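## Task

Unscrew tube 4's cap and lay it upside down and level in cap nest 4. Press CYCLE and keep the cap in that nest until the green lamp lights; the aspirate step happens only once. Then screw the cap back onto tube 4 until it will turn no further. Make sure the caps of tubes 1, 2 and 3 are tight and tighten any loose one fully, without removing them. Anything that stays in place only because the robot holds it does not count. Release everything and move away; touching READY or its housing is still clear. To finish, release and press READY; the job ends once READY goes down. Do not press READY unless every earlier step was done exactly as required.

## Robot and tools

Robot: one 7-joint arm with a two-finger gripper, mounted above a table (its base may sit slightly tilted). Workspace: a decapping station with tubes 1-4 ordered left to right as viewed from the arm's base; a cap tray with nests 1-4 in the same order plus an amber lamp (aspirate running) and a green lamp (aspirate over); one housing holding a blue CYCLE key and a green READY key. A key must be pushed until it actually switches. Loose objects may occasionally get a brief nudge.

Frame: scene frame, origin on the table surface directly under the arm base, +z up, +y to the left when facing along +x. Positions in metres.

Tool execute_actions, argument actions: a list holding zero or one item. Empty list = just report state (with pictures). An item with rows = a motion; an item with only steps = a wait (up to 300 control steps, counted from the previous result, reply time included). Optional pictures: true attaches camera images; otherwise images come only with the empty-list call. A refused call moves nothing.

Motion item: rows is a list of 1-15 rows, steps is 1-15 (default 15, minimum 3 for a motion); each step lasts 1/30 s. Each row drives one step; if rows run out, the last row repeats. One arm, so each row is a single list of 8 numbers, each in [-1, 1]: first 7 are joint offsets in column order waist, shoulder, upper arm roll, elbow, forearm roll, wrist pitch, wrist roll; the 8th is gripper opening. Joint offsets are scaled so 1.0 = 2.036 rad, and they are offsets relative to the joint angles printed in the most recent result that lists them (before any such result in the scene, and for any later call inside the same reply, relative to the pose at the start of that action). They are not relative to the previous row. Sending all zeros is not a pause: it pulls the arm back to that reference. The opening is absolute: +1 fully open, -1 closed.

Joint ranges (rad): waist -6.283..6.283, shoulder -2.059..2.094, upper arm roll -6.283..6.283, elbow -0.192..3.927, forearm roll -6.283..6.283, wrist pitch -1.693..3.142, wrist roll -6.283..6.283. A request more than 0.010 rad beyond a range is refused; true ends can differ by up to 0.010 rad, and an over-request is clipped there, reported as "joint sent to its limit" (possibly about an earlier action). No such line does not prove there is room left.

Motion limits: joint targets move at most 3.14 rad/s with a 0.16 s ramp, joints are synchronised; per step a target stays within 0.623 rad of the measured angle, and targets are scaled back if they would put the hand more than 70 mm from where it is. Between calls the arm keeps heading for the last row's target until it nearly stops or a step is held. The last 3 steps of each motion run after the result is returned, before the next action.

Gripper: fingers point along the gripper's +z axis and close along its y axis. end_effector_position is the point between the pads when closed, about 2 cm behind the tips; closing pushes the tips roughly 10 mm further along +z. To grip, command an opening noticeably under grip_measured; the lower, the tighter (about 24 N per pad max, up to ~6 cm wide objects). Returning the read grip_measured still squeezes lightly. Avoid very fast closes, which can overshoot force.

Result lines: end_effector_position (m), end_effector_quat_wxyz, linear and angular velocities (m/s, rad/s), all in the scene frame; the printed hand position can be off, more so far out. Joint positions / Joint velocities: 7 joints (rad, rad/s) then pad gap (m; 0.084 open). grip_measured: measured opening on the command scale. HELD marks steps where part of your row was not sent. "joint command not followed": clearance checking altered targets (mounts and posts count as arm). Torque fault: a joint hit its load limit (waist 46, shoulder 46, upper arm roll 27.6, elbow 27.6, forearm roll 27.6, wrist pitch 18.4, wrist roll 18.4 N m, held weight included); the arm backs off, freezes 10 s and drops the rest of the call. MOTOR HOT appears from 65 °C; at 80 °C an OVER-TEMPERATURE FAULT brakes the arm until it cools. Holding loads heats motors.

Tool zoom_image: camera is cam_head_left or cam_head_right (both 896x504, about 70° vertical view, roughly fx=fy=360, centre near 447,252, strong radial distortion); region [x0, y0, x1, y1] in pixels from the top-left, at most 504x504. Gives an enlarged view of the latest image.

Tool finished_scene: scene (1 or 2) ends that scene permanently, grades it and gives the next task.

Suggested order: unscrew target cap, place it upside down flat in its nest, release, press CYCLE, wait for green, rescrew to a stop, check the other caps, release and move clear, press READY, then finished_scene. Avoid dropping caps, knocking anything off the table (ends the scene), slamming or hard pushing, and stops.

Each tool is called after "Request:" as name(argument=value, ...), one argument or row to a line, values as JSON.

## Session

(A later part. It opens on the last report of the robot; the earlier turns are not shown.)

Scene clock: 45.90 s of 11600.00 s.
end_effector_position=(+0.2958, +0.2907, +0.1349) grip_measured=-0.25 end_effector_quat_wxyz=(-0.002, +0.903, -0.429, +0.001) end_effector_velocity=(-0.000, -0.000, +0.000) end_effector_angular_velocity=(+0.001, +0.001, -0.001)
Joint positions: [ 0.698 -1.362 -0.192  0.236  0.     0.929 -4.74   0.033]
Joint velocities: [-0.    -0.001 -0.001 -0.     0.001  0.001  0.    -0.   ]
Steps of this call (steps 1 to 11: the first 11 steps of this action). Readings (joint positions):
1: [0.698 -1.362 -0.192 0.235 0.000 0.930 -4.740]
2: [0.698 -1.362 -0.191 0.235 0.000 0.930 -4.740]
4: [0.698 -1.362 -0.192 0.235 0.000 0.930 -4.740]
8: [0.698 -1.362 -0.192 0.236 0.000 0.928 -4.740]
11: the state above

Request:
execute_actions(
  actions=[
    {"rows": [[0,0,0,0,0,0,0,-0.8],[0,0,0,0,0,0,0.3,-0.8]], "steps": 8},
  ],
)

Request:
execute_actions(
  actions=[
    {"steps": 3},
  ],
)

Request:
execute_actions(
  actions=[
    {"steps": 1},
  ],
)

Request:
execute_actions(
  actions=[
    {"steps": 1},
  ],
)

Request:
execute_actions(
  actions=[
    {"steps": 2},
  ],
  pictures=true,
)

Scene clock: 46.20 s of 11600.00 s.
end_effector_position=(+0.2957, +0.2906, +0.1348) grip_measured=-0.25 end_effector_quat_wxyz=(-0.001, +0.892, -0.453, +0.000) end_effector_velocity=(-0.002, -0.001, -0.000) end_effector_angular_velocity=(-0.003, +0.008, -1.142)
Joint positions: [ 0.698 -1.362 -0.192  0.236  0.     0.929 -4.687  0.033]
Joint velocities: [-0.    -0.002 -0.    -0.    -0.001  0.009  1.143  0.   ]
Steps of this call (steps 1 to 3: the last 3 steps of your previous action; step 4: the robot went on to your last target; steps 5 to 9: the first 5 steps of this action). Readings (joint positions):
5: [0.698 -1.362 -0.192 0.236 0.000 0.929 -4.740]
6: [0.698 -1.362 -0.192 0.236 0.000 0.929 -4.740]
8: [0.698 -1.362 -0.192 0.236 0.000 0.929 -4.718]
9: the state above

Scene clock: 46.30 s of 11600.00 s.
end_effector_position=(+0.2954, +0.2904, +0.1348) grip_measured=-0.25 end_effector_quat_wxyz=(-0.001, +0.845, -0.535, +0.000) end_effector_velocity=(-0.005, -0.003, -0.001) end_effector_angular_velocity=(-0.014, +0.016, -2.341)
Joint positions: [ 0.698 -1.363 -0.192  0.236  0.     0.931 -4.499  0.033]
Joint velocities: [ 0.002 -0.005  0.005 -0.002 -0.005  0.024  2.35   0.003]
Kept back: nothing.
Steps of this call (steps 1 to 3: the last 3 steps of your previous action). Readings (joint positions):
1: [0.698 -1.362 -0.192 0.236 0.000 0.930 -4.640]
2: [0.698 -1.362 -0.192 0.236 0.000 0.930 -4.575]
3: the state above

Scene clock: 46.33 s of 11600.00 s.
end_effector_position=(+0.2952, +0.2902, +0.1346) grip_measured=-0.25 end_effector_quat_wxyz=(-0.000, +0.823, -0.567, +0.000) end_effector_velocity=(-0.005, -0.006, -0.008) end_effector_angular_velocity=(-0.016, +0.015, -2.302)
Joint positions: [ 0.698 -1.363 -0.192  0.236 -0.     0.931 -4.42   0.033]
Joint velocities: [-0.002  0.003 -0.003 -0.018 -0.007  0.001  2.301  0.003]
Kept back: nothing.
Steps of this call (step 1: the robot went on to your last target). Readings (joint positions):
1: the state above

Scene clock: 46.37 s of 11600.00 s.
end_effector_position=(+0.2950, +0.2900, +0.1344) grip_measured=-0.25 end_effector_quat_wxyz=(+0.000, +0.802, -0.597, +0.000) end_effector_velocity=(-0.004, -0.004, -0.007) end_effector_angular_velocity=(-0.011, +0.013, -2.060)
Joint positions: [ 0.698 -1.362 -0.192  0.235 -0.     0.931 -4.347  0.033]
Joint velocities: [-0.     0.005 -0.002 -0.014 -0.001 -0.001  2.059 -0.   ]
Kept back: nothing.
Steps of this call (step 1: the robot went on to your last target). Readings (joint positions):
1: the state above

Scene clock: 46.43 s of 11600.00 s.
end_effector_position=(+0.2948, +0.2898, +0.1340) grip_measured=-0.25 end_effector_quat_wxyz=(+0.001, +0.768, -0.641, -0.000) end_effector_velocity=(-0.003, -0.002, -0.004) end_effector_angular_velocity=(-0.004, +0.010, -1.228)
Joint positions: [ 0.698 -1.362 -0.192  0.234 -0.     0.931 -4.235  0.033]
Joint velocities: [ 0.001  0.003 -0.001 -0.009  0.004 -0.001  1.225 -0.002]
Kept back: nothing.
Steps of this call (steps 1 to 2: the robot went on to your last target). Readings (joint positions):
1: [0.698 -1.362 -0.192 0.235 -0.000 0.931 -4.284]
2: the state above

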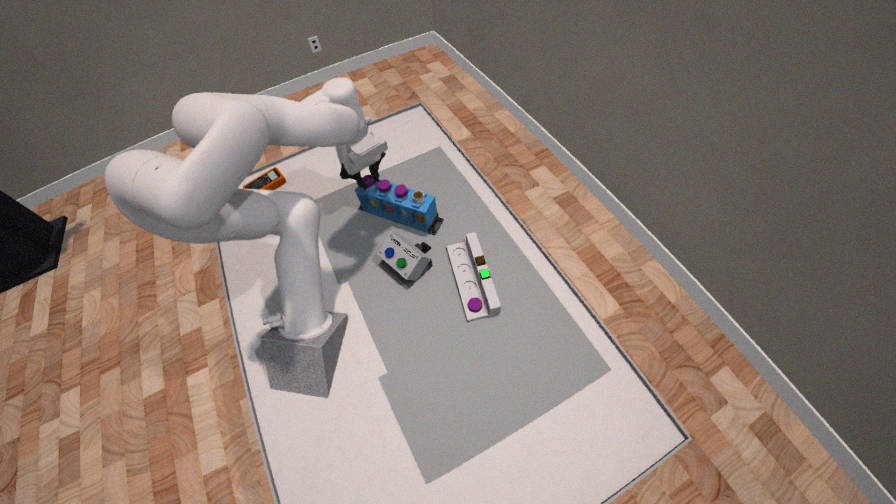

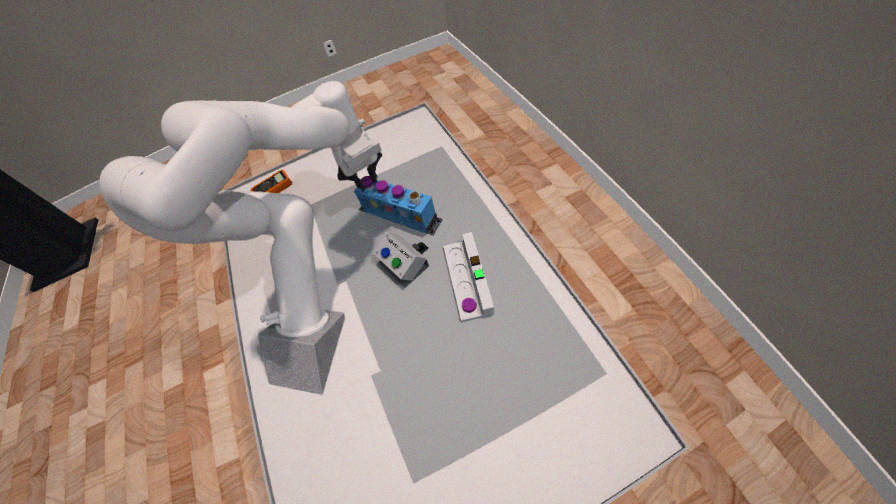

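Request:
execute_actions(
  actions=[
    {"rows": [[0,0,0,0,0,0,0.55,-0.8]], "steps": 9},
  ],
)

Request:
execute_actions(
  actions=[
    {"steps": 3},
  ],
)

Request:
execute_actions(
  actions=[
    {"steps": 1},
  ],
)

Request:
execute_actions(
  actions=[
    {"steps": 1},
  ],
)

Request:
execute_actions(
  actions=[
    {"steps": 1},
  ],
)

Request:
execute_actions(
  actions=[
    {"steps": 1},
  ],
)

Request:
execute_actions(
  actions=[
    {"steps": 6},
  ],
)

Scene clock: 46.93 s of 11600.00 s.
end_effector_position=(+0.2943, +0.2897, +0.1335) grip_measured=-0.25 end_effector_quat_wxyz=(-0.001, -0.674, +0.738, +0.000) end_effector_velocity=(-0.008, -0.004, -0.006) end_effector_angular_velocity=(-0.019, +0.021, -2.142)
Joint positions: [ 0.699 -1.362 -0.191  0.233  0.001  0.931 -3.965  0.033]
Joint velocities: [ 0.003  0.     0.003 -0.011  0.004  0.015  2.144  0.004]
Steps of this call (steps 1 to 9: the robot went on to your last target; steps 10 to 15: the first 6 steps of this action). Readings (joint positions):
10: [0.698 -1.362 -0.192 0.234 0.000 0.930 -4.132]
11: [0.698 -1.362 -0.192 0.234 0.000 0.930 -4.125]
13: [0.699 -1.362 -0.192 0.234 0.000 0.931 -4.078]
15: the state above

Scene clock: 47.03 s of 11600.00 s.
end_effector_position=(+0.2934, +0.2894, +0.1328) grip_measured=-0.25 end_effector_quat_wxyz=(-0.003, -0.576, +0.818, +0.000) end_effector_velocity=(-0.011, -0.003, -0.007) end_effector_angular_velocity=(-0.026, +0.025, -2.700)
Joint positions: [ 0.699 -1.362 -0.191  0.232  0.001  0.933 -3.711  0.033]
Joint velocities: [ 0.008 -0.     0.006 -0.015  0.011  0.017  2.705 -0.004]
Kept back: nothing.
Steps of this call (steps 1 to 3: the last 3 steps of your previous action). Readings (joint positions):
1: [0.699 -1.362 -0.191 0.233 0.001 0.932 -3.888]
2: [0.699 -1.362 -0.191 0.232 0.001 0.932 -3.801]
3: the state above

Scene clock: 47.07 s of 11600.00 s.
end_effector_position=(+0.2930, +0.2893, +0.1326) grip_measured=-0.25 end_effector_quat_wxyz=(-0.003, -0.538, +0.843, +0.000) end_effector_velocity=(-0.010, -0.001, -0.006) end_effector_angular_velocity=(-0.023, +0.020, -2.693)
Joint positions: [ 0.699 -1.362 -0.191  0.231  0.002  0.933 -3.621  0.033]
Joint velocities: [ 0.01  -0.     0.007 -0.013  0.012  0.012  2.698 -0.   ]
Kept back: nothing.
Steps of this call (step 1: the robot went on to your last target). Readings (joint positions):
1: the state above

Scene clock: 47.10 s of 11600.00 s.
end_effector_position=(+0.2927, +0.2893, +0.1324) grip_measured=-0.25 end_effector_quat_wxyz=(-0.004, -0.500, +0.866, +0.000) end_effector_velocity=(-0.011, +0.000, -0.006) end_effector_angular_velocity=(-0.023, +0.023, -2.627)
Joint positions: [ 0.7   -1.362 -0.191  0.231  0.002  0.934 -3.531  0.033]
Joint velocities: [ 0.013 -0.001  0.008 -0.012  0.015  0.014  2.634  0.003]
Kept back: nothing.
Steps of this call (step 1: the robot went on to your last target). Readings (joint positions):
1: the state above

Scene clock: 47.13 s of 11600.00 s.
end_effector_position=(+0.2923, +0.2893, +0.1322) grip_measured=-0.24 end_effector_quat_wxyz=(-0.004, -0.462, +0.887, +0.000) end_effector_velocity=(-0.011, +0.002, -0.006) end_effector_angular_velocity=(-0.022, +0.022, -2.460)
Joint positions: [ 0.7   -1.362 -0.19   0.231  0.003  0.934 -3.445  0.033]
Joint velocities: [ 0.015 -0.001  0.011 -0.011  0.018  0.012  2.47   0.003]
Kept back: nothing.
Steps of this call (step 1: the robot went on to your last target). Readings (joint positions):
1: the state above

Scene clock: 47.17 s of 11600.00 s.
end_effector_position=(+0.2920, +0.2894, +0.1320) grip_measured=-0.24 end_effector_quat_wxyz=(-0.005, -0.427, +0.904, +0.000) end_effector_velocity=(-0.009, +0.002, -0.004) end_effector_angular_velocity=(-0.020, +0.017, -2.192)
Joint positions: [ 0.701 -1.362 -0.19   0.23   0.003  0.934 -3.367  0.034]
Joint velocities: [ 0.013 -0.001  0.009 -0.008  0.015  0.01   2.201  0.002]
Kept back: nothing.
Steps of this call (step 1: the robot went on to your last target). Readings (joint positions):
1: the state above

Scene clock: 47.37 s of 11600.00 s.
end_effector_position=(+0.2915, +0.2896, +0.1320) grip_measured=-0.23 end_effector_quat_wxyz=(-0.006, -0.324, +0.946, +0.000) end_effector_velocity=(+0.004, -0.000, +0.001) end_effector_angular_velocity=(+0.005, -0.006, -0.334)
Joint positions: [ 0.702 -1.362 -0.19   0.231  0.004  0.936 -3.145  0.034]
Joint velocities: [-0.009  0.002 -0.007  0.003  0.005 -0.007  0.318  0.007]
Kept back: nothing.
Steps of this call (steps 1 to 6: the robot went on to your last target). Readings (joint positions):
1: [0.701 -1.362 -0.190 0.230 0.004 0.935 -3.299]
2: [0.702 -1.362 -0.190 0.230 0.004 0.935 -3.244]
4: [0.702 -1.362 -0.189 0.230 0.004 0.936 -3.177]
6: the state above

Request:
execute_actions(
  actions=[
    {"rows": [[0.002,0.0016,0.0024,0.003,-0.002,-0.0039,0.015,-0.2],[0.002,0.0016,0.0024,0.003,-0.002,-0.0039,0.015,-0.13]], "steps": 15},
  ],
)

Request:
execute_actions(
  actions=[
    {"steps": 8},
  ],
  pictures=true,
)

Request:
zoom_image(
  camera="cam_head_left",
  region=[350, 160, 420, 210],
)

Scene clock: 48.37 s of 11600.00 s.
end_effector_position=(+0.2978, +0.2937, +0.1372) grip_measured=-0.14 end_effector_quat_wxyz=(+0.006, -0.313, +0.950, +0.001) end_effector_velocity=(-0.004, +0.000, -0.003) end_effector_angular_velocity=(-0.004, +0.009, +0.010)
Joint positions: [ 0.702 -1.36  -0.187  0.243 -0.002  0.924 -3.114  0.038]
Joint velocities: [ 0.008  0.001  0.005 -0.005  0.001  0.002 -0.001 -0.001]
Steps of this call (steps 1 to 18: the robot went on to your last target; steps 19 to 30: the first 12 steps of this action). Readings (joint positions):
19: [0.698 -1.362 -0.192 0.230 0.005 0.935 -3.116]
20: [0.699 -1.362 -0.191 0.231 0.005 0.934 -3.115]
22: [0.701 -1.360 -0.189 0.234 0.004 0.931 -3.115]
26: [0.701 -1.360 -0.188 0.244 -0.001 0.924 -3.114]
30: the state above

Scene clock: 48.63 s of 11600.00 s.
end_effector_position=(+0.2949, +0.2926, +0.1346) grip_measured=-0.14 end_effector_quat_wxyz=(+0.001, -0.314, +0.949, -0.000) end_effector_velocity=(-0.006, -0.000, -0.004) end_effector_angular_velocity=(-0.005, +0.017, +0.005)
Joint positions: [ 0.704 -1.359 -0.185  0.238 -0.001  0.927 -3.114  0.038]
Joint velocities: [ 0.007  0.001  0.006 -0.008  0.008  0.006 -0.     0.   ]
Kept back: nothing.
Steps of this call (steps 1 to 3: the last 3 steps of your previous action; steps 4 to 8: the robot went on to your last target). Readings (joint positions):
1: [0.702 -1.360 -0.187 0.243 -0.002 0.924 -3.114]
2: [0.703 -1.359 -0.187 0.243 -0.002 0.925 -3.114]
4: [0.703 -1.359 -0.186 0.241 -0.002 0.926 -3.114]
8: the state above

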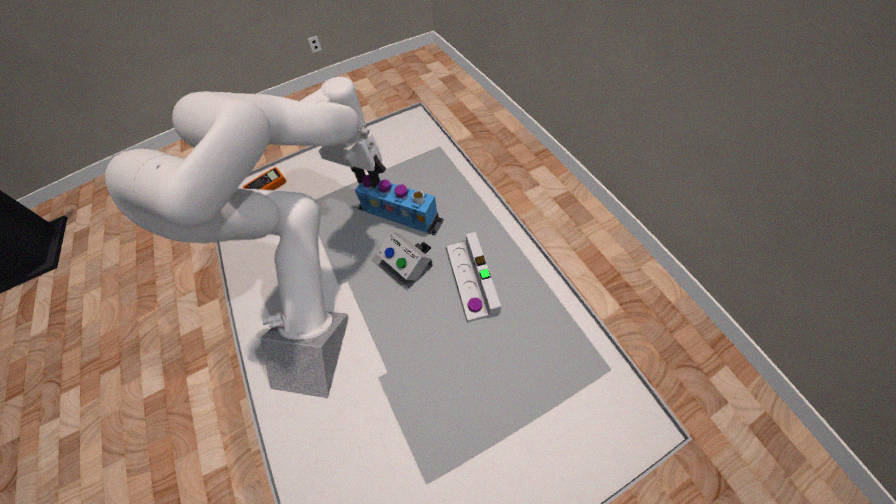

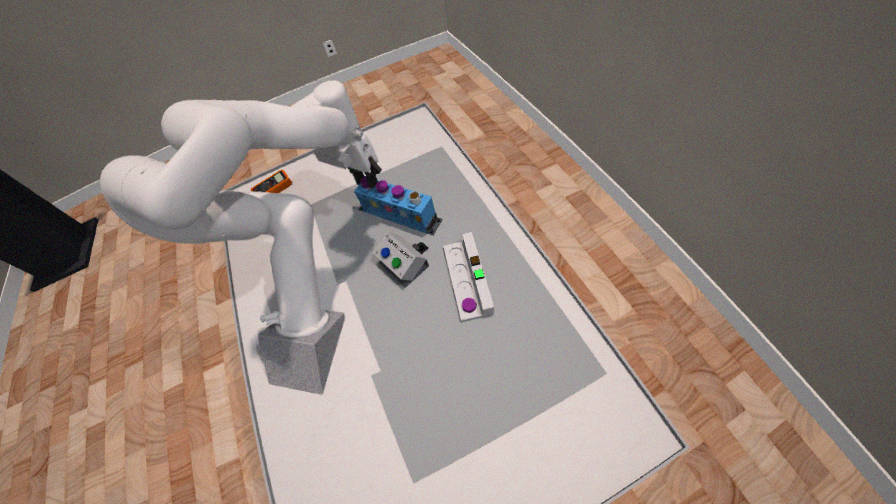

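Region (350, 160, 420, 210) of cam_head_left's 896x504 image, scaled by 7.200, with more detail than that image has; it fills the top 360 rows of this view, and the rest is white.

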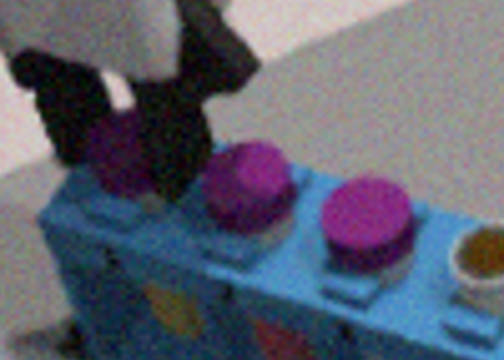

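Request:
execute_actions(
  actions=[
    {"rows": [[0.001,0,0,-0.0004,0.0005,0.0005,0,-0.13],[0.001,0,0,-0.0004,0.0005,0.0005,0,-0.13],[0.001,0,0,-0.0004,0.0005,0.0005,0,-0.2],[0.001,0,0,-0.0004,0.0005,0.0005,0,-0.25],[0.001,0,0,-0.0004,0.0005,0.0005,0,-0.3],[0.001,0,0,-0.0004,0.0005,0.0005,0,-0.4],[0.001,0,0,-0.0004,0.0005,0.0005,0,-0.5]], "steps": 12},
  ],
)

Request:
execute_actions(
  actions=[
    {"rows": [[0,0,0,0,0,0,0.4,-0.8]], "steps": 8},
  ],
)

Request:
execute_actions(
  actions=[
    {"steps": 3},
  ],
)

Request:
execute_actions(
  actions=[
    {"steps": 1},
  ],
)

Request:
execute_actions(
  actions=[
    {"steps": 1},
  ],
)

Request:
execute_actions(
  actions=[
    {"steps": 1},
  ],
)

Request:
execute_actions(
  actions=[
    {"steps": 1},
  ],
)

Scene clock: 49.13 s of 11600.00 s.
end_effector_position=(+0.2938, +0.2932, +0.1342) grip_measured=-0.25 end_effector_quat_wxyz=(-0.000, -0.314, +0.949, +0.001) end_effector_velocity=(+0.000, -0.001, -0.000) end_effector_angular_velocity=(-0.002, -0.000, +0.000)
Joint positions: [ 0.707 -1.359 -0.185  0.237  0.001  0.928 -3.114  0.033]
Joint velocities: [-0.     0.    -0.001 -0.    -0.003  0.001  0.001  0.   ]
Steps of this call (steps 1 to 6: the robot went on to your last target; steps 7 to 15: the first 9 steps of this action). Readings (joint positions):
7: [0.705 -1.359 -0.185 0.237 0.000 0.928 -3.114]
8: [0.706 -1.359 -0.185 0.237 0.000 0.928 -3.114]
10: [0.706 -1.359 -0.185 0.237 0.000 0.928 -3.114]
14: [0.707 -1.359 -0.185 0.237 0.002 0.928 -3.114]
15: the state above

Scene clock: 49.40 s of 11600.00 s.
end_effector_position=(+0.2936, +0.2929, +0.1340) grip_measured=-0.25 end_effector_quat_wxyz=(-0.001, -0.267, +0.964, +0.000) end_effector_velocity=(-0.004, -0.001, -0.004) end_effector_angular_velocity=(-0.007, +0.012, -1.673)
Joint positions: [ 0.707 -1.359 -0.185  0.237  0.001  0.929 -3.015  0.033]
Joint velocities: [ 0.003  0.001  0.004 -0.008  0.005  0.002  1.675  0.   ]
Steps of this call (steps 1 to 3: the last 3 steps of your previous action; steps 4 to 8: the first 5 steps of this action, its rows measured from where the robot was after step 3). Readings (joint positions):
3: [0.707 -1.359 -0.185 0.237 0.001 0.928 -3.114]
4: [0.707 -1.359 -0.185 0.237 0.001 0.928 -3.114]
5: [0.707 -1.359 -0.185 0.237 0.001 0.928 -3.108]
7: [0.707 -1.359 -0.185 0.237 0.001 0.929 -3.062]
8: the state above

Scene clock: 49.50 s of 11600.00 s.
end_effector_position=(+0.2932, +0.2929, +0.1337) grip_measured=-0.24 end_effector_quat_wxyz=(-0.001, -0.156, +0.988, +0.000) end_effector_velocity=(-0.002, +0.002, -0.002) end_effector_angular_velocity=(-0.001, +0.005, -2.636)
Joint positions: [ 0.708 -1.359 -0.184  0.236  0.002  0.929 -2.786  0.033]
Joint velocities: [ 0.005  0.002  0.002 -0.004  0.008 -0.007  2.637  0.   ]
Kept back: nothing.
Steps of this call (steps 1 to 3: the last 3 steps of your previous action). Readings (joint positions):
1: [0.707 -1.359 -0.185 0.237 0.001 0.929 -2.950]
2: [0.707 -1.359 -0.185 0.236 0.001 0.929 -2.872]
3: the state above

Scene clock: 49.53 s of 11600.00 s.
end_effector_position=(+0.2932, +0.2930, +0.1336) grip_measured=-0.25 end_effector_quat_wxyz=(-0.001, -0.112, +0.994, +0.000) end_effector_velocity=(+0.002, +0.003, +0.001) end_effector_angular_velocity=(+0.003, -0.004, -2.627)
Joint positions: [ 0.708 -1.359 -0.184  0.236  0.002  0.929 -2.697  0.033]
Joint velocities: [ 0.003  0.001  0.     0.002  0.003 -0.011  2.628 -0.004]
Kept back: nothing.
Steps of this call (step 1: the robot went on to your last target). Readings (joint positions):
1: the state above

Scene clock: 49.57 s of 11600.00 s.
end_effector_position=(+0.2933, +0.2931, +0.1337) grip_measured=-0.25 end_effector_quat_wxyz=(-0.001, -0.069, +0.998, +0.001) end_effector_velocity=(+0.004, +0.003, +0.003) end_effector_angular_velocity=(+0.005, -0.010, -2.460)
Joint positions: [ 0.708 -1.359 -0.184  0.236  0.002  0.928 -2.612  0.033]
Joint velocities: [-0.     0.001 -0.001  0.006  0.    -0.012  2.458 -0.004]
Kept back: nothing.
Steps of this call (step 1: the robot went on to your last target). Readings (joint positions):
1: the state above

Scene clock: 49.60 s of 11600.00 s.
end_effector_position=(+0.2935, +0.2932, +0.1338) grip_measured=-0.25 end_effector_quat_wxyz=(-0.001, -0.030, +1.000, +0.001) end_effector_velocity=(+0.008, +0.003, +0.005) end_effector_angular_velocity=(+0.006, -0.022, -2.164)
Joint positions: [ 0.708 -1.359 -0.185  0.236  0.002  0.928 -2.534  0.033]
Joint velocities: [-0.006  0.001 -0.003  0.011 -0.008 -0.016  2.162 -0.001]
Kept back: nothing.
Steps of this call (step 1: the robot went on to your last target). Readings (joint positions):
1: the state above

Scene clock: 49.63 s of 11600.00 s.
end_effector_position=(+0.2937, +0.2933, +0.1340) grip_measured=-0.25 end_effector_quat_wxyz=(-0.000, +0.003, +1.000, +0.001) end_effector_velocity=(+0.007, +0.001, +0.005) end_effector_angular_velocity=(+0.006, -0.015, -1.779)
Joint positions: [ 0.708 -1.359 -0.185  0.237  0.002  0.927 -2.468  0.033]
Joint velocities: [-0.006  0.001 -0.004  0.01  -0.006 -0.008  1.775  0.002]
Kept back: nothing.
Steps of this call (step 1: the robot went on to your last target). Readings (joint positions):
1: the state above

Request:
execute_actions(
  actions=[
    {"rows": [[0,0,0,0,0,0,0.08,-0.15],[0,0,0,0,0,0,0.08,-0.05],[0,0,0,0,0,0,0.08,-0.05],[0,0,0,0,0,0,0.08,-0.05],[-0.0066,-0.034,0.0015,0.0344,0,0.069,0.08,-0.05]], "steps": 13},
  ],
)

Request:
execute_actions(
  actions=[
    {"rows": [[-0.129,0.15,-0.183,0.06,0,-0.038,-0.3,0.1]], "steps": 15},
  ],
)

Scene clock: 50.20 s of 11600.00 s.
end_effector_position=(+0.2947, +0.2933, +0.1580) grip_measured=-0.06 end_effector_quat_wxyz=(+0.001, +0.085, +0.996, +0.001) end_effector_velocity=(+0.023, +0.023, +0.180) end_effector_angular_velocity=(+0.093, -0.104, +0.009)
Joint positions: [ 0.697 -1.405 -0.183  0.284  0.001  1.019 -2.305  0.041]
Joint velocities: [-0.048 -0.299  0.015  0.352  0.009  0.515 -0.002  0.001]
Steps of this call (steps 1 to 7: the robot went on to your last target; steps 8 to 17: the first 10 steps of this action). Readings (joint positions):
8: [0.707 -1.359 -0.185 0.238 0.001 0.928 -2.309]
9: [0.707 -1.359 -0.185 0.238 0.001 0.928 -2.307]
11: [0.706 -1.359 -0.186 0.237 0.000 0.928 -2.306]
15: [0.701 -1.380 -0.185 0.257 0.000 0.974 -2.305]
17: the state above

Scene clock: 50.70 s of 11600.00 s.
end_effector_position=(+0.3651, +0.2180, +0.1658) grip_measured=+0.09 end_effector_quat_wxyz=(-0.006, +0.064, +0.998, +0.003) end_effector_velocity=(+0.192, -0.298, +0.010) end_effector_angular_velocity=(-0.024, -0.078, +0.057)
Joint positions: [ 0.513 -1.211 -0.44   0.387  0.001  1.    -2.726  0.048]
Joint velocities: [-0.539  0.631 -0.763  0.247 -0.001 -0.175 -1.254  0.   ]
Steps of this call (steps 1 to 3: the last 3 steps of your previous action; steps 4 to 15: the first 12 steps of this action, its rows measured from where the robot was after step 3). Readings (joint positions):
3: [0.695 -1.422 -0.182 0.302 0.001 1.051 -2.305]
4: [0.694 -1.423 -0.182 0.303 0.001 1.056 -2.306]
5: [0.692 -1.422 -0.185 0.305 0.001 1.058 -2.311]
7: [0.673 -1.399 -0.213 0.314 0.001 1.052 -2.358]
11: [0.589 -1.300 -0.332 0.352 0.001 1.025 -2.549]
15: the state above

Request:
execute_actions(
  actions=[
    {"rows": [[0.033,0.153,-0.3045,0.08,0,-0.06,-0.25,0.1]], "steps": 15},
  ],
)

Scene clock: 51.23 s of 11600.00 s.
end_effector_position=(+0.4220, +0.0814, +0.1473) grip_measured=+0.09 end_effector_quat_wxyz=(-0.010, +0.095, +0.994, +0.055) end_effector_velocity=(+0.040, -0.310, -0.069) end_effector_angular_velocity=(+0.096, -0.000, -0.251)
Joint positions: [ 0.551 -0.948 -0.949  0.522  0.001  0.9   -3.161  0.048]
Joint velocities: [ 0.279  0.468 -1.071  0.263 -0.002 -0.2   -0.686 -0.   ]
Steps of this call (steps 1 to 3: the last 3 steps of your previous action; step 4: the robot went on to your last target; steps 5 to 16: the first 12 steps of this action). Readings (joint positions):
5: [0.448 -1.134 -0.534 0.417 0.001 0.979 -2.878]
6: [0.445 -1.127 -0.545 0.421 0.001 0.977 -2.893]
8: [0.456 -1.102 -0.596 0.434 0.001 0.966 -2.935]
12: [0.507 -1.020 -0.786 0.481 0.001 0.931 -3.055]
16: the state above

Request:
execute_actions(
  actions=[
    {"rows": [[0.0877,0.1326,-0.3078,0.0665,-0.0005,-0.0687,-0.2254,0.1]], "steps": 15},
  ],
)

Request:
execute_actions(
  actions=[
    {"steps": 7},
  ],
  pictures=true,
)

Scene clock: 51.73 s of 11600.00 s.
end_effector_position=(+0.4083, -0.0614, +0.1207) grip_measured=+0.09 end_effector_quat_wxyz=(-0.002, +0.125, +0.992, +0.034) end_effector_velocity=(-0.106, -0.360, -0.030) end_effector_angular_velocity=(-0.297, +0.002, -0.110)
Joint positions: [ 0.676 -0.758 -1.391  0.618  0.     0.802 -3.483  0.048]
Joint velocities: [ 0.295  0.44  -1.026  0.215 -0.003 -0.234 -0.76  -0.   ]
Steps of this call (steps 1 to 3: the last 3 steps of your previous action; steps 4 to 15: the first 12 steps of this action). Readings (joint positions):
4: [0.573 -0.911 -1.035 0.543 0.001 0.883 -3.218]
5: [0.577 -0.905 -1.047 0.546 0.001 0.881 -3.227]
7: [0.593 -0.883 -1.097 0.557 0.001 0.868 -3.268]
11: [0.636 -0.817 -1.252 0.589 0.001 0.834 -3.379]
15: the state above

Scene clock: 51.97 s of 11600.00 s.
end_effector_position=(+0.3869, -0.1205, +0.1200) grip_measured=+0.09 end_effector_quat_wxyz=(+0.000, +0.134, +0.991, +0.005) end_effector_velocity=(-0.029, -0.069, +0.001) end_effector_angular_velocity=(-0.088, +0.016, +0.017)
Joint positions: [ 0.723 -0.687 -1.556  0.653  0.     0.765 -3.605  0.048]
Joint velocities: [ 0.071  0.094 -0.199  0.042  0.001 -0.051 -0.171 -0.   ]
Kept back: nothing.
Steps of this call (steps 1 to 3: the last 3 steps of your previous action; steps 4 to 7: the robot went on to your last target). Readings (joint positions):
1: [0.686 -0.743 -1.425 0.625 0.000 0.794 -3.508]
2: [0.696 -0.729 -1.458 0.632 0.000 0.787 -3.533]
4: [0.711 -0.704 -1.515 0.644 0.000 0.774 -3.574]
7: the state above

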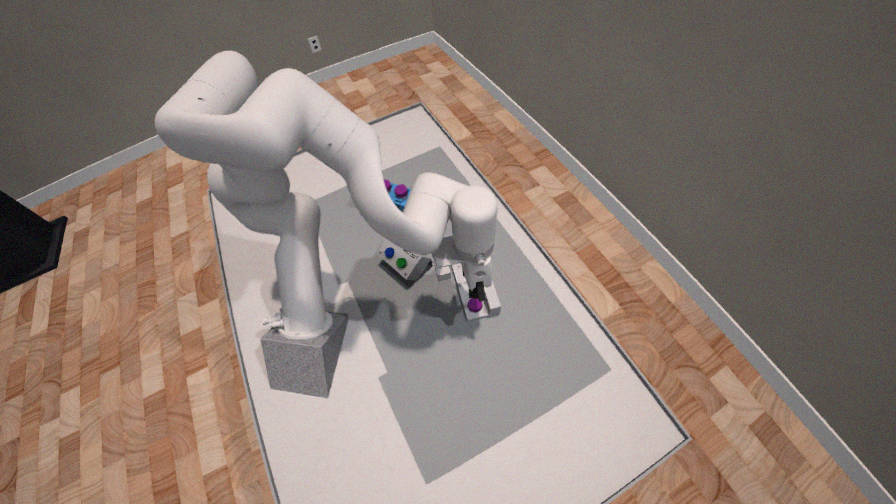

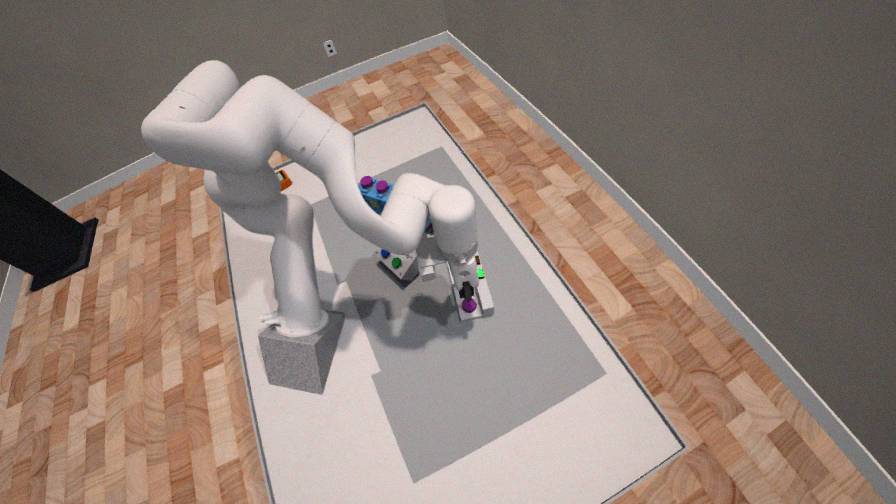

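Request:
execute_actions(
  actions=[
    {"rows": [[0.1572,-0.0083,-0.1316,-0.0182,0,-0.1218,-0.007,0.1],[0.1572,-0.0083,-0.1316,-0.0182,0,-0.1218,-0.007,0.1],[0.1572,-0.0083,-0.1316,-0.0182,0,-0.1218,-0.007,0.1],[0.1572,-0.0083,-0.1316,-0.0182,0,-0.1218,-0.007,0.1],[0.1572,-0.0083,-0.1316,-0.0182,0,-0.1218,-0.007,0.1],[0.1572,-0.0083,-0.1316,-0.0182,0,-0.1218,-0.007,0.1],[0.1572,-0.0083,-0.1316,-0.0182,0,-0.1218,-0.007,0.1],[0.1572,-0.0083,-0.1316,-0.0182,0,-0.1218,-0.007,0.1],[0.1572,-0.0083,-0.1316,-0.0182,0,-0.1218,-0.007,0.1],[0.1572,-0.0083,-0.1316,-0.0182,0,-0.1218,-0.007,0.1],[0.1572,-0.0083,-0.1316,-0.0182,0,-0.1218,-0.007,0.1],[0.1572,-0.0083,-0.1316,-0.0182,0,-0.1218,-0.007,0.1],[0.1744,-0.0116,-0.1447,-0.019,0,-0.1344,-0.007,0.1]], "steps": 15},
  ],
)

Request:
execute_actions(
  actions=[
    {"steps": 14},
  ],
)

Request:
execute_actions(
  actions=[
    {"rows": [[0,0,0,0,0,0,0,0.0],[0,0,0,0,0,0,0,-0.08],[0,0,0,0,0,0,0,-0.15],[0,0,0,0,0,0,0,-0.2],[0,0,0,0,0,0,0,-0.25],[0,0,0,0,0,0,0,-0.3],[0,0,0,0,0,0,0,-0.4],[0,0,0,0,0,0,0,-0.5],[0,0,0,0,0,0,0,-0.7]], "steps": 14},
  ],
)

Scene clock: 55.00 s of 11600.00 s.
end_effector_position=(+0.3849, -0.1298, +0.0486) grip_measured=+0.09 end_effector_quat_wxyz=(-0.001, +0.136, +0.991, +0.002) end_effector_velocity=(+0.013, -0.033, -0.024) end_effector_angular_velocity=(-0.074, -0.051, -0.030)
Joint positions: [ 1.026 -0.703 -1.809  0.616  0.     0.532 -3.619  0.048]
Joint velocities: [ 0.18  -0.011 -0.167  0.027  0.001 -0.177  0.001  0.   ]
Steps of this call (steps 1 to 30: the robot went on to your last target; steps 31 to 79: nothing new was sent; steps 80 to 91: the first 12 steps of this action). Readings (joint positions):
80: [0.730 -0.678 -1.576 0.657 0.000 0.760 -3.620]
81: [0.734 -0.679 -1.580 0.657 0.000 0.755 -3.620]
83: [0.778 -0.682 -1.616 0.654 0.000 0.718 -3.620]
87: [0.959 -0.697 -1.757 0.624 0.000 0.584 -3.619]
91: the state above

Scene clock: 55.47 s of 11600.00 s.
end_effector_position=(+0.3854, -0.1319, +0.0379) grip_measured=+0.09 end_effector_quat_wxyz=(+0.001, +0.137, +0.991, -0.000) end_effector_velocity=(-0.000, +0.001, -0.002) end_effector_angular_velocity=(+0.001, +0.002, +0.003)
Joint positions: [ 1.077 -0.71  -1.85   0.615  0.     0.491 -3.619  0.048]
Joint velocities: [ 0.008 -0.001 -0.004 -0.001 -0.001 -0.005 -0.     0.   ]
Kept back: nothing.
Steps of this call (steps 1 to 3: the last 3 steps of your previous action; steps 4 to 14: the robot went on to your last target). Readings (joint positions):
1: [1.031 -0.703 -1.814 0.617 0.000 0.527 -3.619]
2: [1.038 -0.704 -1.820 0.618 0.000 0.520 -3.619]
4: [1.055 -0.707 -1.834 0.617 0.000 0.507 -3.619]
8: [1.072 -0.710 -1.846 0.615 0.000 0.495 -3.619]
14: the state above

Scene clock: 55.83 s of 11600.00 s.
end_effector_position=(+0.3856, -0.1344, +0.0392) grip_measured=-0.25 end_effector_quat_wxyz=(+0.003, +0.139, +0.990, -0.002) end_effector_velocity=(+0.000, +0.002, -0.001) end_effector_angular_velocity=(+0.003, +0.002, +0.006)
Joint positions: [ 1.075 -0.709 -1.853  0.617 -0.     0.49  -3.619  0.033]
Joint velocities: [ 0.001 -0.     0.004 -0.002  0.     0.001 -0.001  0.   ]
Steps of this call (steps 1 to 11: the first 11 steps of this action). Readings (joint positions):
1: [1.077 -0.710 -1.850 0.615 0.000 0.491 -3.619]
2: [1.077 -0.710 -1.850 0.615 0.000 0.491 -3.619]
4: [1.077 -0.710 -1.851 0.615 -0.000 0.491 -3.619]
8: [1.075 -0.710 -1.853 0.617 -0.000 0.490 -3.619]
11: the state above

Request:
execute_actions(
  actions=[
    {"rows": [[0,0,0,0,0,0,0,-0.1],[0,0,0,0,0,0,0,0.0],[0.0051,-0.002,-0.0056,0.0005,0,-0.0001,0,0.0]], "steps": 15},
  ],
)

Request:
execute_actions(
  actions=[
    {"steps": 8},
  ],
)

Request:
execute_actions(
  actions=[
    {"rows": [[0,0,0,0,0,0,0,-0.08],[0,0,0,0,0,0,0,-0.15],[0,0,0,0,0,0,0,-0.2],[0,0,0,0,0,0,0,-0.25],[0,0,0,0,0,0,0,-0.3],[0,0,0,0,0,0,0,-0.4],[0,0,0,0,0,0,0,-0.5],[0,0,0,0,0,0,0,-0.7]], "steps": 13},
  ],
)

Scene clock: 56.73 s of 11600.00 s.
end_effector_position=(+0.3841, -0.1308, +0.0350) grip_measured=-0.01 end_effector_quat_wxyz=(-0.001, +0.138, +0.990, +0.003) end_effector_velocity=(-0.003, -0.009, +0.002) end_effector_angular_velocity=(-0.011, -0.003, -0.014)
Joint positions: [ 1.087 -0.715 -1.859  0.615  0.     0.492 -3.619  0.044]
Joint velocities: [ 0.002  0.001 -0.02   0.006 -0.005 -0.005  0.     0.   ]
Steps of this call (steps 1 to 3: the last 3 steps of your previous action; steps 4 to 15: the robot went on to your last target; steps 16 to 27: the first 12 steps of this action). Readings (joint positions):
16: [1.076 -0.710 -1.852 0.616 -0.000 0.491 -3.619]
17: [1.076 -0.710 -1.852 0.616 -0.000 0.491 -3.619]
19: [1.079 -0.711 -1.851 0.614 0.000 0.492 -3.619]
23: [1.086 -0.714 -1.856 0.614 0.000 0.492 -3.619]
27: the state above

Scene clock: 57.00 s of 11600.00 s.
end_effector_position=(+0.3836, -0.1335, +0.0359) grip_measured=-0.01 end_effector_quat_wxyz=(-0.000, +0.141, +0.990, +0.001) end_effector_velocity=(+0.003, -0.007, +0.005) end_effector_angular_velocity=(-0.014, -0.011, -0.005)
Joint positions: [ 1.086 -0.714 -1.864  0.617 -0.     0.491 -3.619  0.044]
Joint velocities: [-0.004  0.002 -0.004  0.01  -0.001 -0.005 -0.     0.   ]
Kept back: nothing.
Steps of this call (steps 1 to 3: the last 3 steps of your previous action; steps 4 to 8: the robot went on to your last target). Readings (joint positions):
1: [1.087 -0.715 -1.860 0.615 0.000 0.492 -3.619]
2: [1.087 -0.714 -1.861 0.615 0.000 0.492 -3.619]
4: [1.087 -0.714 -1.862 0.615 -0.000 0.491 -3.619]
8: the state above

Scene clock: 57.33 s of 11600.00 s.
end_effector_position=(+0.3838, -0.1347, +0.0366) grip_measured=-0.25 end_effector_quat_wxyz=(+0.001, +0.141, +0.990, +0.000) end_effector_velocity=(+0.000, +0.001, -0.001) end_effector_angular_velocity=(+0.001, +0.001, +0.003)
Joint positions: [ 1.086 -0.714 -1.865  0.618 -0.     0.49  -3.619  0.033]
Joint velocities: [ 0.001  0.     0.002 -0.001 -0.001 -0.     0.    -0.   ]
Steps of this call (steps 1 to 10: the first 10 steps of this action). Readings (joint positions):
1: [1.086 -0.714 -1.864 0.617 -0.000 0.490 -3.619]
2: [1.086 -0.714 -1.864 0.617 -0.000 0.490 -3.619]
4: [1.086 -0.714 -1.864 0.617 -0.000 0.490 -3.619]
8: [1.086 -0.714 -1.865 0.618 -0.000 0.490 -3.619]
10: the state above

Request:
execute_actions(
  actions=[],
)

Scene clock: 57.97 s of 11600.00 s.
end_effector_position=(+0.3838, -0.1342, +0.0364) grip_measured=-0.25 end_effector_quat_wxyz=(+0.000, +0.141, +0.990, +0.000) end_effector_velocity=(+0.000, +0.001, -0.001) end_effector_angular_velocity=(+0.002, +0.001, +0.001)
Joint positions: [ 1.086 -0.714 -1.864  0.618 -0.     0.49  -3.619  0.033]
Joint velocities: [ 0.001 -0.     0.001 -0.001  0.     0.     0.001  0.   ]
Kept back: nothing.
Steps of this call (steps 1 to 3: the last 3 steps of your previous action; steps 4 to 15: the robot went on to your last target; steps 16 to 19: nothing new was sent). Readings (joint positions):
1: [1.086 -0.714 -1.865 0.618 -0.000 0.490 -3.619]
2: [1.086 -0.714 -1.865 0.618 -0.000 0.490 -3.619]
4: [1.086 -0.714 -1.865 0.618 -0.000 0.490 -3.619]
8: [1.086 -0.714 -1.864 0.618 -0.000 0.490 -3.619]
19: the state above
The arm was judged still, so your last target was given up. Only a new action makes it travel on or press farther. Fingers that are still opening or closing keep moving.

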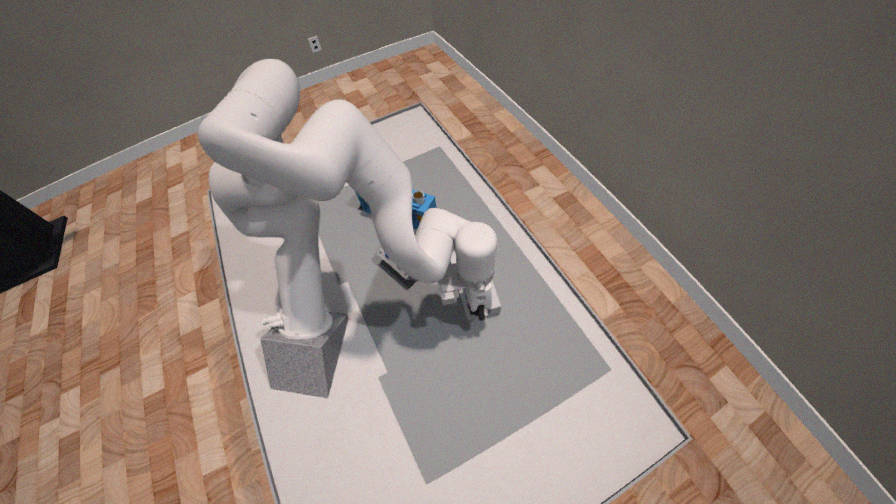

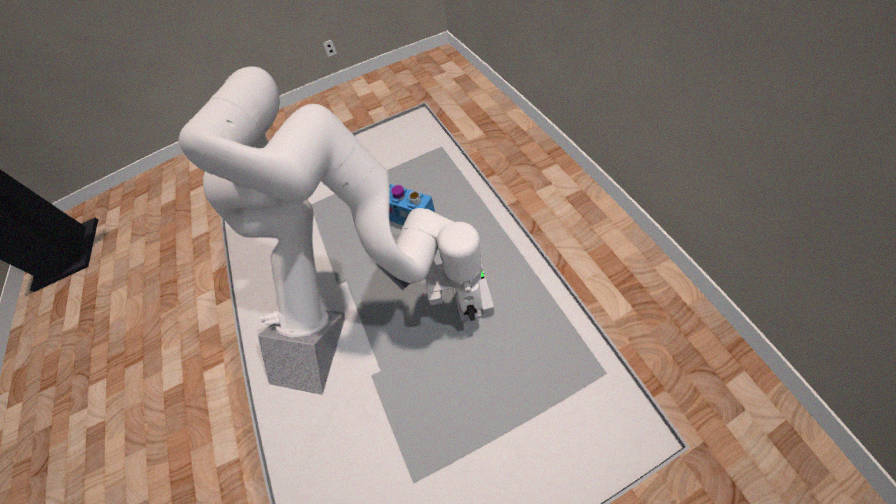

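Request:
execute_actions(
  actions=[
    {"rows":[[-0.006,0.001,0.005,0,0,0.004,0,-0.7],[-0.013,0.003,0.012,0,0,0.008,0,-0.7],[-0.0208,0.0049,0.0194,-0.001,0,0.0134,0,-0.7],[-0.033,0.007,0.030,-0.001,0,0.021,0,-0.7],[-0.048,0.009,0.042,-0.0015,0,0.031,0,-0.7],[-0.064,0.011,0.055,-0.0017,0,0.041,0,-0.7],[-0.0807,0.013,0.0683,-0.0017,0,0.052,0,-0.7],[-0.10,0.0145,0.083,0.002,0,0.067,0,-0.7],[-0.12,0.0157,0.099,0.006,0,0.083,0,-0.7],[-0.14,0.0167,0.114,0.010,0,0.10,0,-0.7],[-0.16,0.0173,0.13,0.015,0,0.118,0,-0.7],[-0.175,0.0177,0.1417,0.0193,0,0.1327,0,-0.7]],"steps":15},
  ],
)

Scene clock: 58.53 s of 11600.00 s.
end_effector_position=(+0.3846, -0.1237, +0.0750) grip_measured=-0.72 end_effector_quat_wxyz=(-0.003, +0.131, +0.991, +0.004) end_effector_velocity=(-0.002, +0.032, +0.224) end_effector_angular_velocity=(+0.041, +0.029, +0.052)
Joint positions: [ 0.9   -0.689 -1.702  0.619  0.     0.623 -3.619  0.012]
Joint velocities: [-0.988  0.073  0.817  0.11   0.002  0.792  0.    -0.002]
Steps of this call (steps 1 to 5: nothing new was sent; steps 6 to 17: the first 12 steps of this action). Readings (joint positions):
6: [1.086 -0.714 -1.864 0.618 -0.000 0.490 -3.619]
7: [1.084 -0.713 -1.863 0.617 -0.000 0.491 -3.619]
9: [1.073 -0.711 -1.854 0.616 -0.001 0.498 -3.619]
13: [1.011 -0.699 -1.800 0.616 -0.001 0.538 -3.619]
17: the state above

Request:
execute_actions(
  actions=[
    {"steps":12},
  ],
  pictures=true,
)

Request:
zoom_image(
  camera="cam_head_right",
  region=[400, 230, 560, 360],
)

Scene clock: 58.93 s of 11600.00 s.
end_effector_position=(+0.3835, -0.1265, +0.1186) grip_measured=-0.72 end_effector_quat_wxyz=(-0.001, +0.134, +0.991, +0.001) end_effector_velocity=(+0.001, -0.002, +0.009) end_effector_angular_velocity=(-0.006, -0.003, -0.002)
Joint positions: [ 0.733 -0.678 -1.578  0.655 -0.     0.758 -3.619  0.012]
Joint velocities: [-0.029  0.003  0.021  0.011  0.001  0.023 -0.001  0.   ]
Kept back: nothing.
Steps of this call (steps 1 to 3: the last 3 steps of your previous action; steps 4 to 12: the robot went on to your last target). Readings (joint positions):
1: [0.866 -0.686 -1.675 0.624 0.000 0.650 -3.619]
2: [0.832 -0.684 -1.649 0.632 0.000 0.677 -3.619]
4: [0.780 -0.681 -1.612 0.647 0.000 0.718 -3.619]
8: [0.741 -0.679 -1.584 0.654 -0.000 0.751 -3.619]
12: the state above

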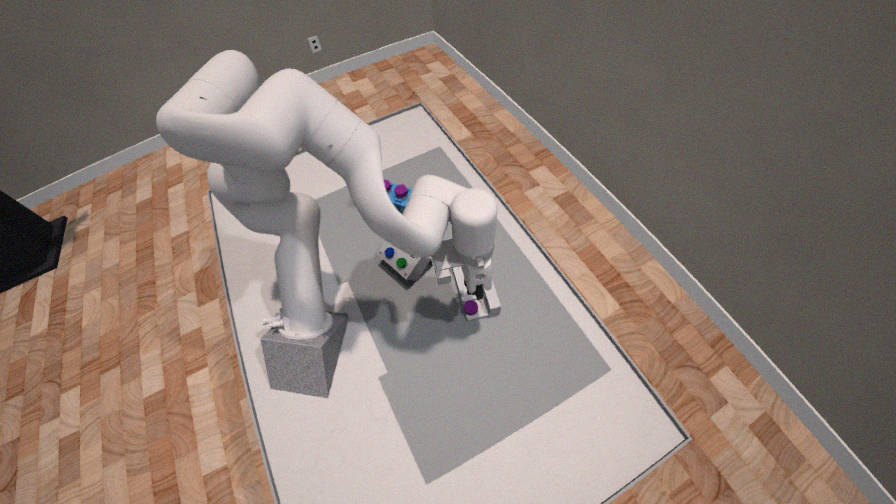

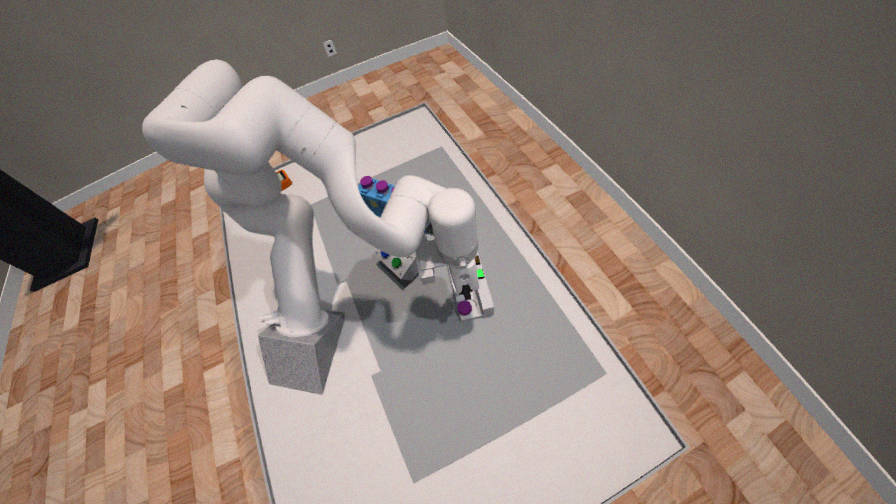

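Region (400, 230, 560, 360) of cam_head_right's 896x504 image, scaled by 3.150, with more detail than that image has; it fills the top 410 rows of this view, and the rest is white.

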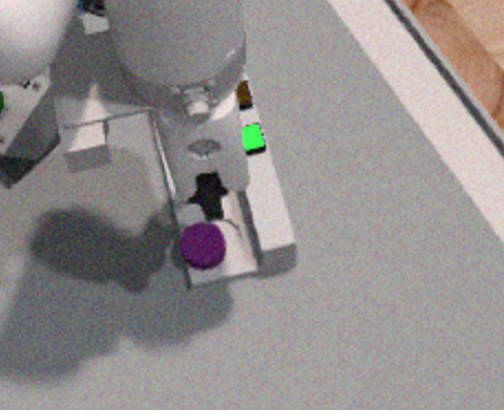

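Request:
zoom_image(
  camera="cam_head_left",
  region=[440, 270, 520, 335],
)

Request:
zoom_image(
  camera="cam_head_right",
  region=[435, 270, 515, 335],
)

Region (440, 270, 520, 335) of cam_head_left's 896x504 image, scaled by 6.300, with more detail than that image has; it fills the top 410 rows of this view, and the rest is white.

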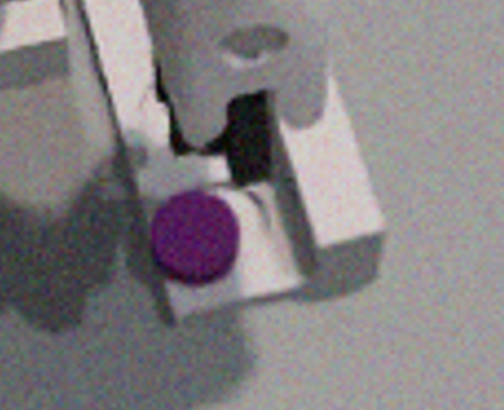

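Region (435, 270, 515, 335) of cam_head_right's 896x504 image, scaled by 6.300, with more detail than that image has; it fills the top 410 rows of this view, and the rest is white.

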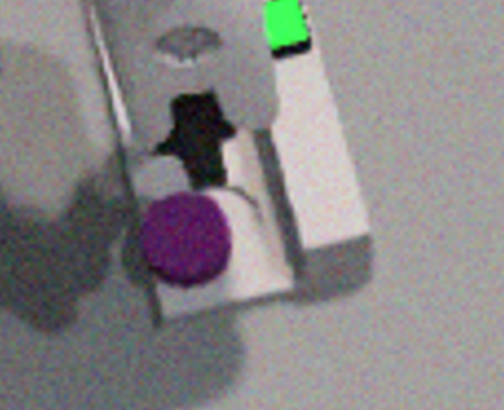

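Request:
execute_actions(
  actions=[
    {"rows":[[0.01,-0.0006,-0.009,-0.003,0,-0.01,0,0.15],[0.025,-0.0015,-0.023,-0.008,0,-0.024,0,0.15],[0.045,-0.0027,-0.042,-0.014,0,-0.043,0,0.15],[0.065,-0.004,-0.06,-0.02,0,-0.062,0,0.15],[0.082,-0.005,-0.076,-0.025,0,-0.078,0,0.15],[0.095,-0.0057,-0.088,-0.029,0,-0.09,0,0.15],[0.1023,-0.0061,-0.0946,-0.0315,0,-0.0975,0,0.15]],"steps":15},
  ],
)

Request:
execute_actions(
  actions=[
    {"steps":8},
  ],
  pictures=true,
)

Request:
zoom_image(
  camera="cam_head_left",
  region=[430, 260, 520, 335],
)

Scene clock: 60.40 s of 11600.00 s.
end_effector_position=(+0.3727, -0.1301, +0.0649) grip_measured=+0.14 end_effector_quat_wxyz=(-0.002, +0.147, +0.989, +0.002) end_effector_velocity=(-0.010, -0.013, -0.061) end_effector_angular_velocity=(-0.034, -0.013, -0.035)
Joint positions: [ 0.92  -0.689 -1.75   0.595 -0.     0.583 -3.619  0.05 ]
Joint velocities: [ 0.247 -0.013 -0.226 -0.058  0.    -0.248 -0.     0.   ]
Steps of this call (steps 1 to 30: the robot went on to your last target; steps 31 to 32: nothing new was sent; steps 33 to 44: the first 12 steps of this action). Readings (joint positions):
33: [0.730 -0.678 -1.576 0.657 -0.000 0.760 -3.619]
34: [0.733 -0.678 -1.579 0.656 -0.000 0.756 -3.619]
36: [0.753 -0.679 -1.597 0.651 -0.000 0.736 -3.619]
40: [0.849 -0.685 -1.685 0.620 -0.000 0.648 -3.619]
44: the state above

Scene clock: 60.67 s of 11600.00 s.
end_effector_position=(+0.3724, -0.1324, +0.0608) grip_measured=+0.14 end_effector_quat_wxyz=(+0.000, +0.149, +0.989, -0.000) end_effector_velocity=(-0.002, +0.001, -0.005) end_effector_angular_velocity=(+0.002, +0.002, -0.002)
Joint positions: [ 0.94  -0.69  -1.769  0.592 -0.     0.561 -3.619  0.05 ]
Joint velocities: [ 0.013 -0.001 -0.012 -0.007  0.001 -0.013  0.     0.   ]
Kept back: nothing.
Steps of this call (steps 1 to 3: the last 3 steps of your previous action; steps 4 to 8: the robot went on to your last target). Readings (joint positions):
1: [0.927 -0.690 -1.756 0.594 -0.000 0.576 -3.619]
2: [0.931 -0.690 -1.760 0.593 -0.000 0.571 -3.619]
4: [0.936 -0.690 -1.765 0.593 -0.000 0.565 -3.619]
8: the state above

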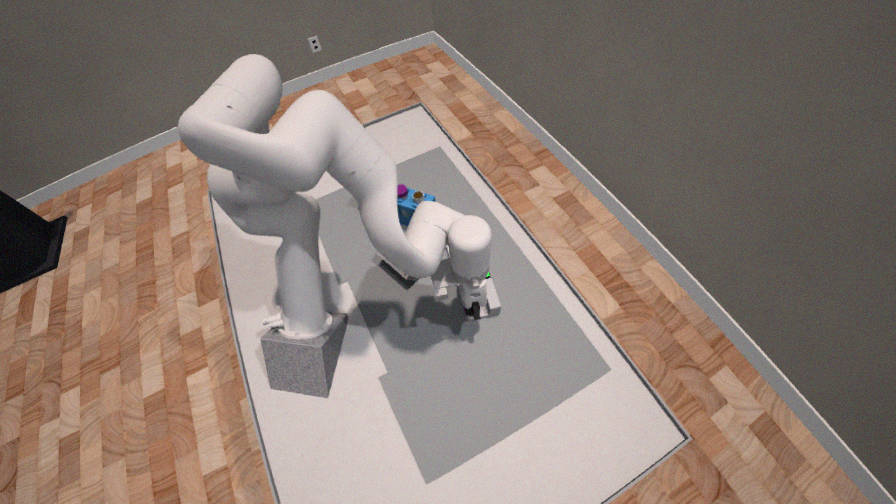

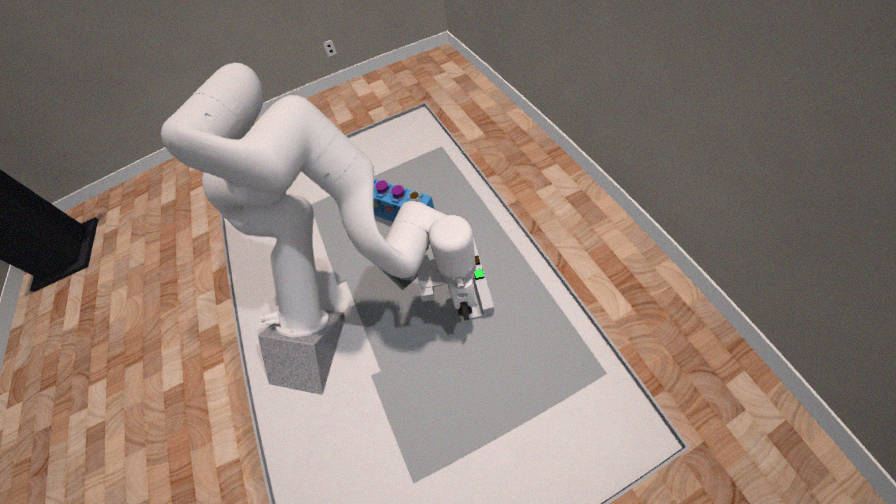

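Region (430, 260, 520, 335) of cam_head_left's 896x504 image, scaled by 5.600, with more detail than that image has.

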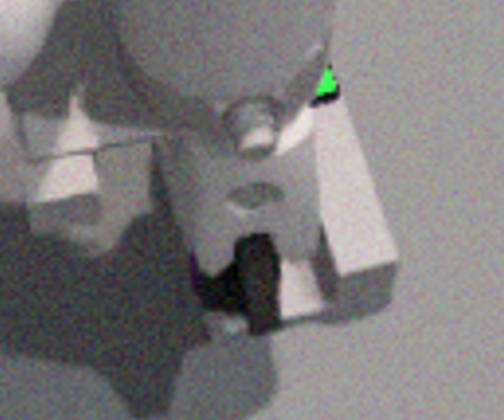

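Request:
execute_actions(
  actions=[
    {"rows":[[0.006,-0.001,-0.0046,-0.0005,0,-0.0045,0,0.15],[0.014,-0.0022,-0.011,-0.0012,0,-0.0105,0,0.15],[0.023,-0.0037,-0.018,-0.002,0,-0.017,0,0.15],[0.032,-0.005,-0.025,-0.0028,0,-0.024,0,0.15],[0.041,-0.0065,-0.0317,-0.0036,0,-0.0306,0,0.15],[0.048,-0.0077,-0.037,-0.0042,0,-0.036,0,0.15],[0.0513,-0.0082,-0.0396,-0.0045,0,-0.0383,0,0.15]],"steps":15},
  ],
)

Request:
execute_actions(
  actions=[
    {"steps":8},
  ],
)

Scene clock: 61.30 s of 11600.00 s.
end_effector_position=(+0.3719, -0.1316, +0.0390) grip_measured=+0.14 end_effector_quat_wxyz=(-0.000, +0.149, +0.989, +0.001) end_effector_velocity=(+0.002, -0.006, -0.021) end_effector_angular_velocity=(-0.013, -0.009, -0.005)
Joint positions: [ 1.035 -0.706 -1.842  0.583 -0.     0.491 -3.619  0.05 ]
Joint velocities: [ 0.106 -0.016 -0.086  0.     0.001 -0.086 -0.     0.   ]
Steps of this call (steps 1 to 7: the robot went on to your last target; steps 8 to 19: the first 12 steps of this action). Readings (joint positions):
8: [0.941 -0.690 -1.770 0.591 -0.000 0.560 -3.619]
9: [0.943 -0.691 -1.772 0.591 -0.000 0.558 -3.619]
11: [0.954 -0.692 -1.780 0.591 -0.000 0.550 -3.619]
15: [1.003 -0.700 -1.818 0.586 -0.000 0.514 -3.619]
19: the state above

Scene clock: 61.57 s of 11600.00 s.
end_effector_position=(+0.3722, -0.1324, +0.0374) grip_measured=+0.14 end_effector_quat_wxyz=(+0.000, +0.149, +0.989, +0.000) end_effector_velocity=(-0.001, +0.000, -0.002) end_effector_angular_velocity=(+0.001, +0.001, -0.000)
Joint positions: [ 1.044 -0.707 -1.849  0.583 -0.     0.483 -3.619  0.05 ]
Joint velocities: [ 0.006 -0.001 -0.005 -0.001 -0.001 -0.004  0.001  0.   ]
Kept back: nothing.
Steps of this call (steps 1 to 3: the last 3 steps of your previous action; steps 4 to 8: the robot went on to your last target). Readings (joint positions):
1: [1.038 -0.706 -1.844 0.583 -0.000 0.488 -3.619]
2: [1.040 -0.706 -1.846 0.583 -0.000 0.487 -3.619]
4: [1.042 -0.707 -1.848 0.583 -0.000 0.485 -3.619]
8: the state above


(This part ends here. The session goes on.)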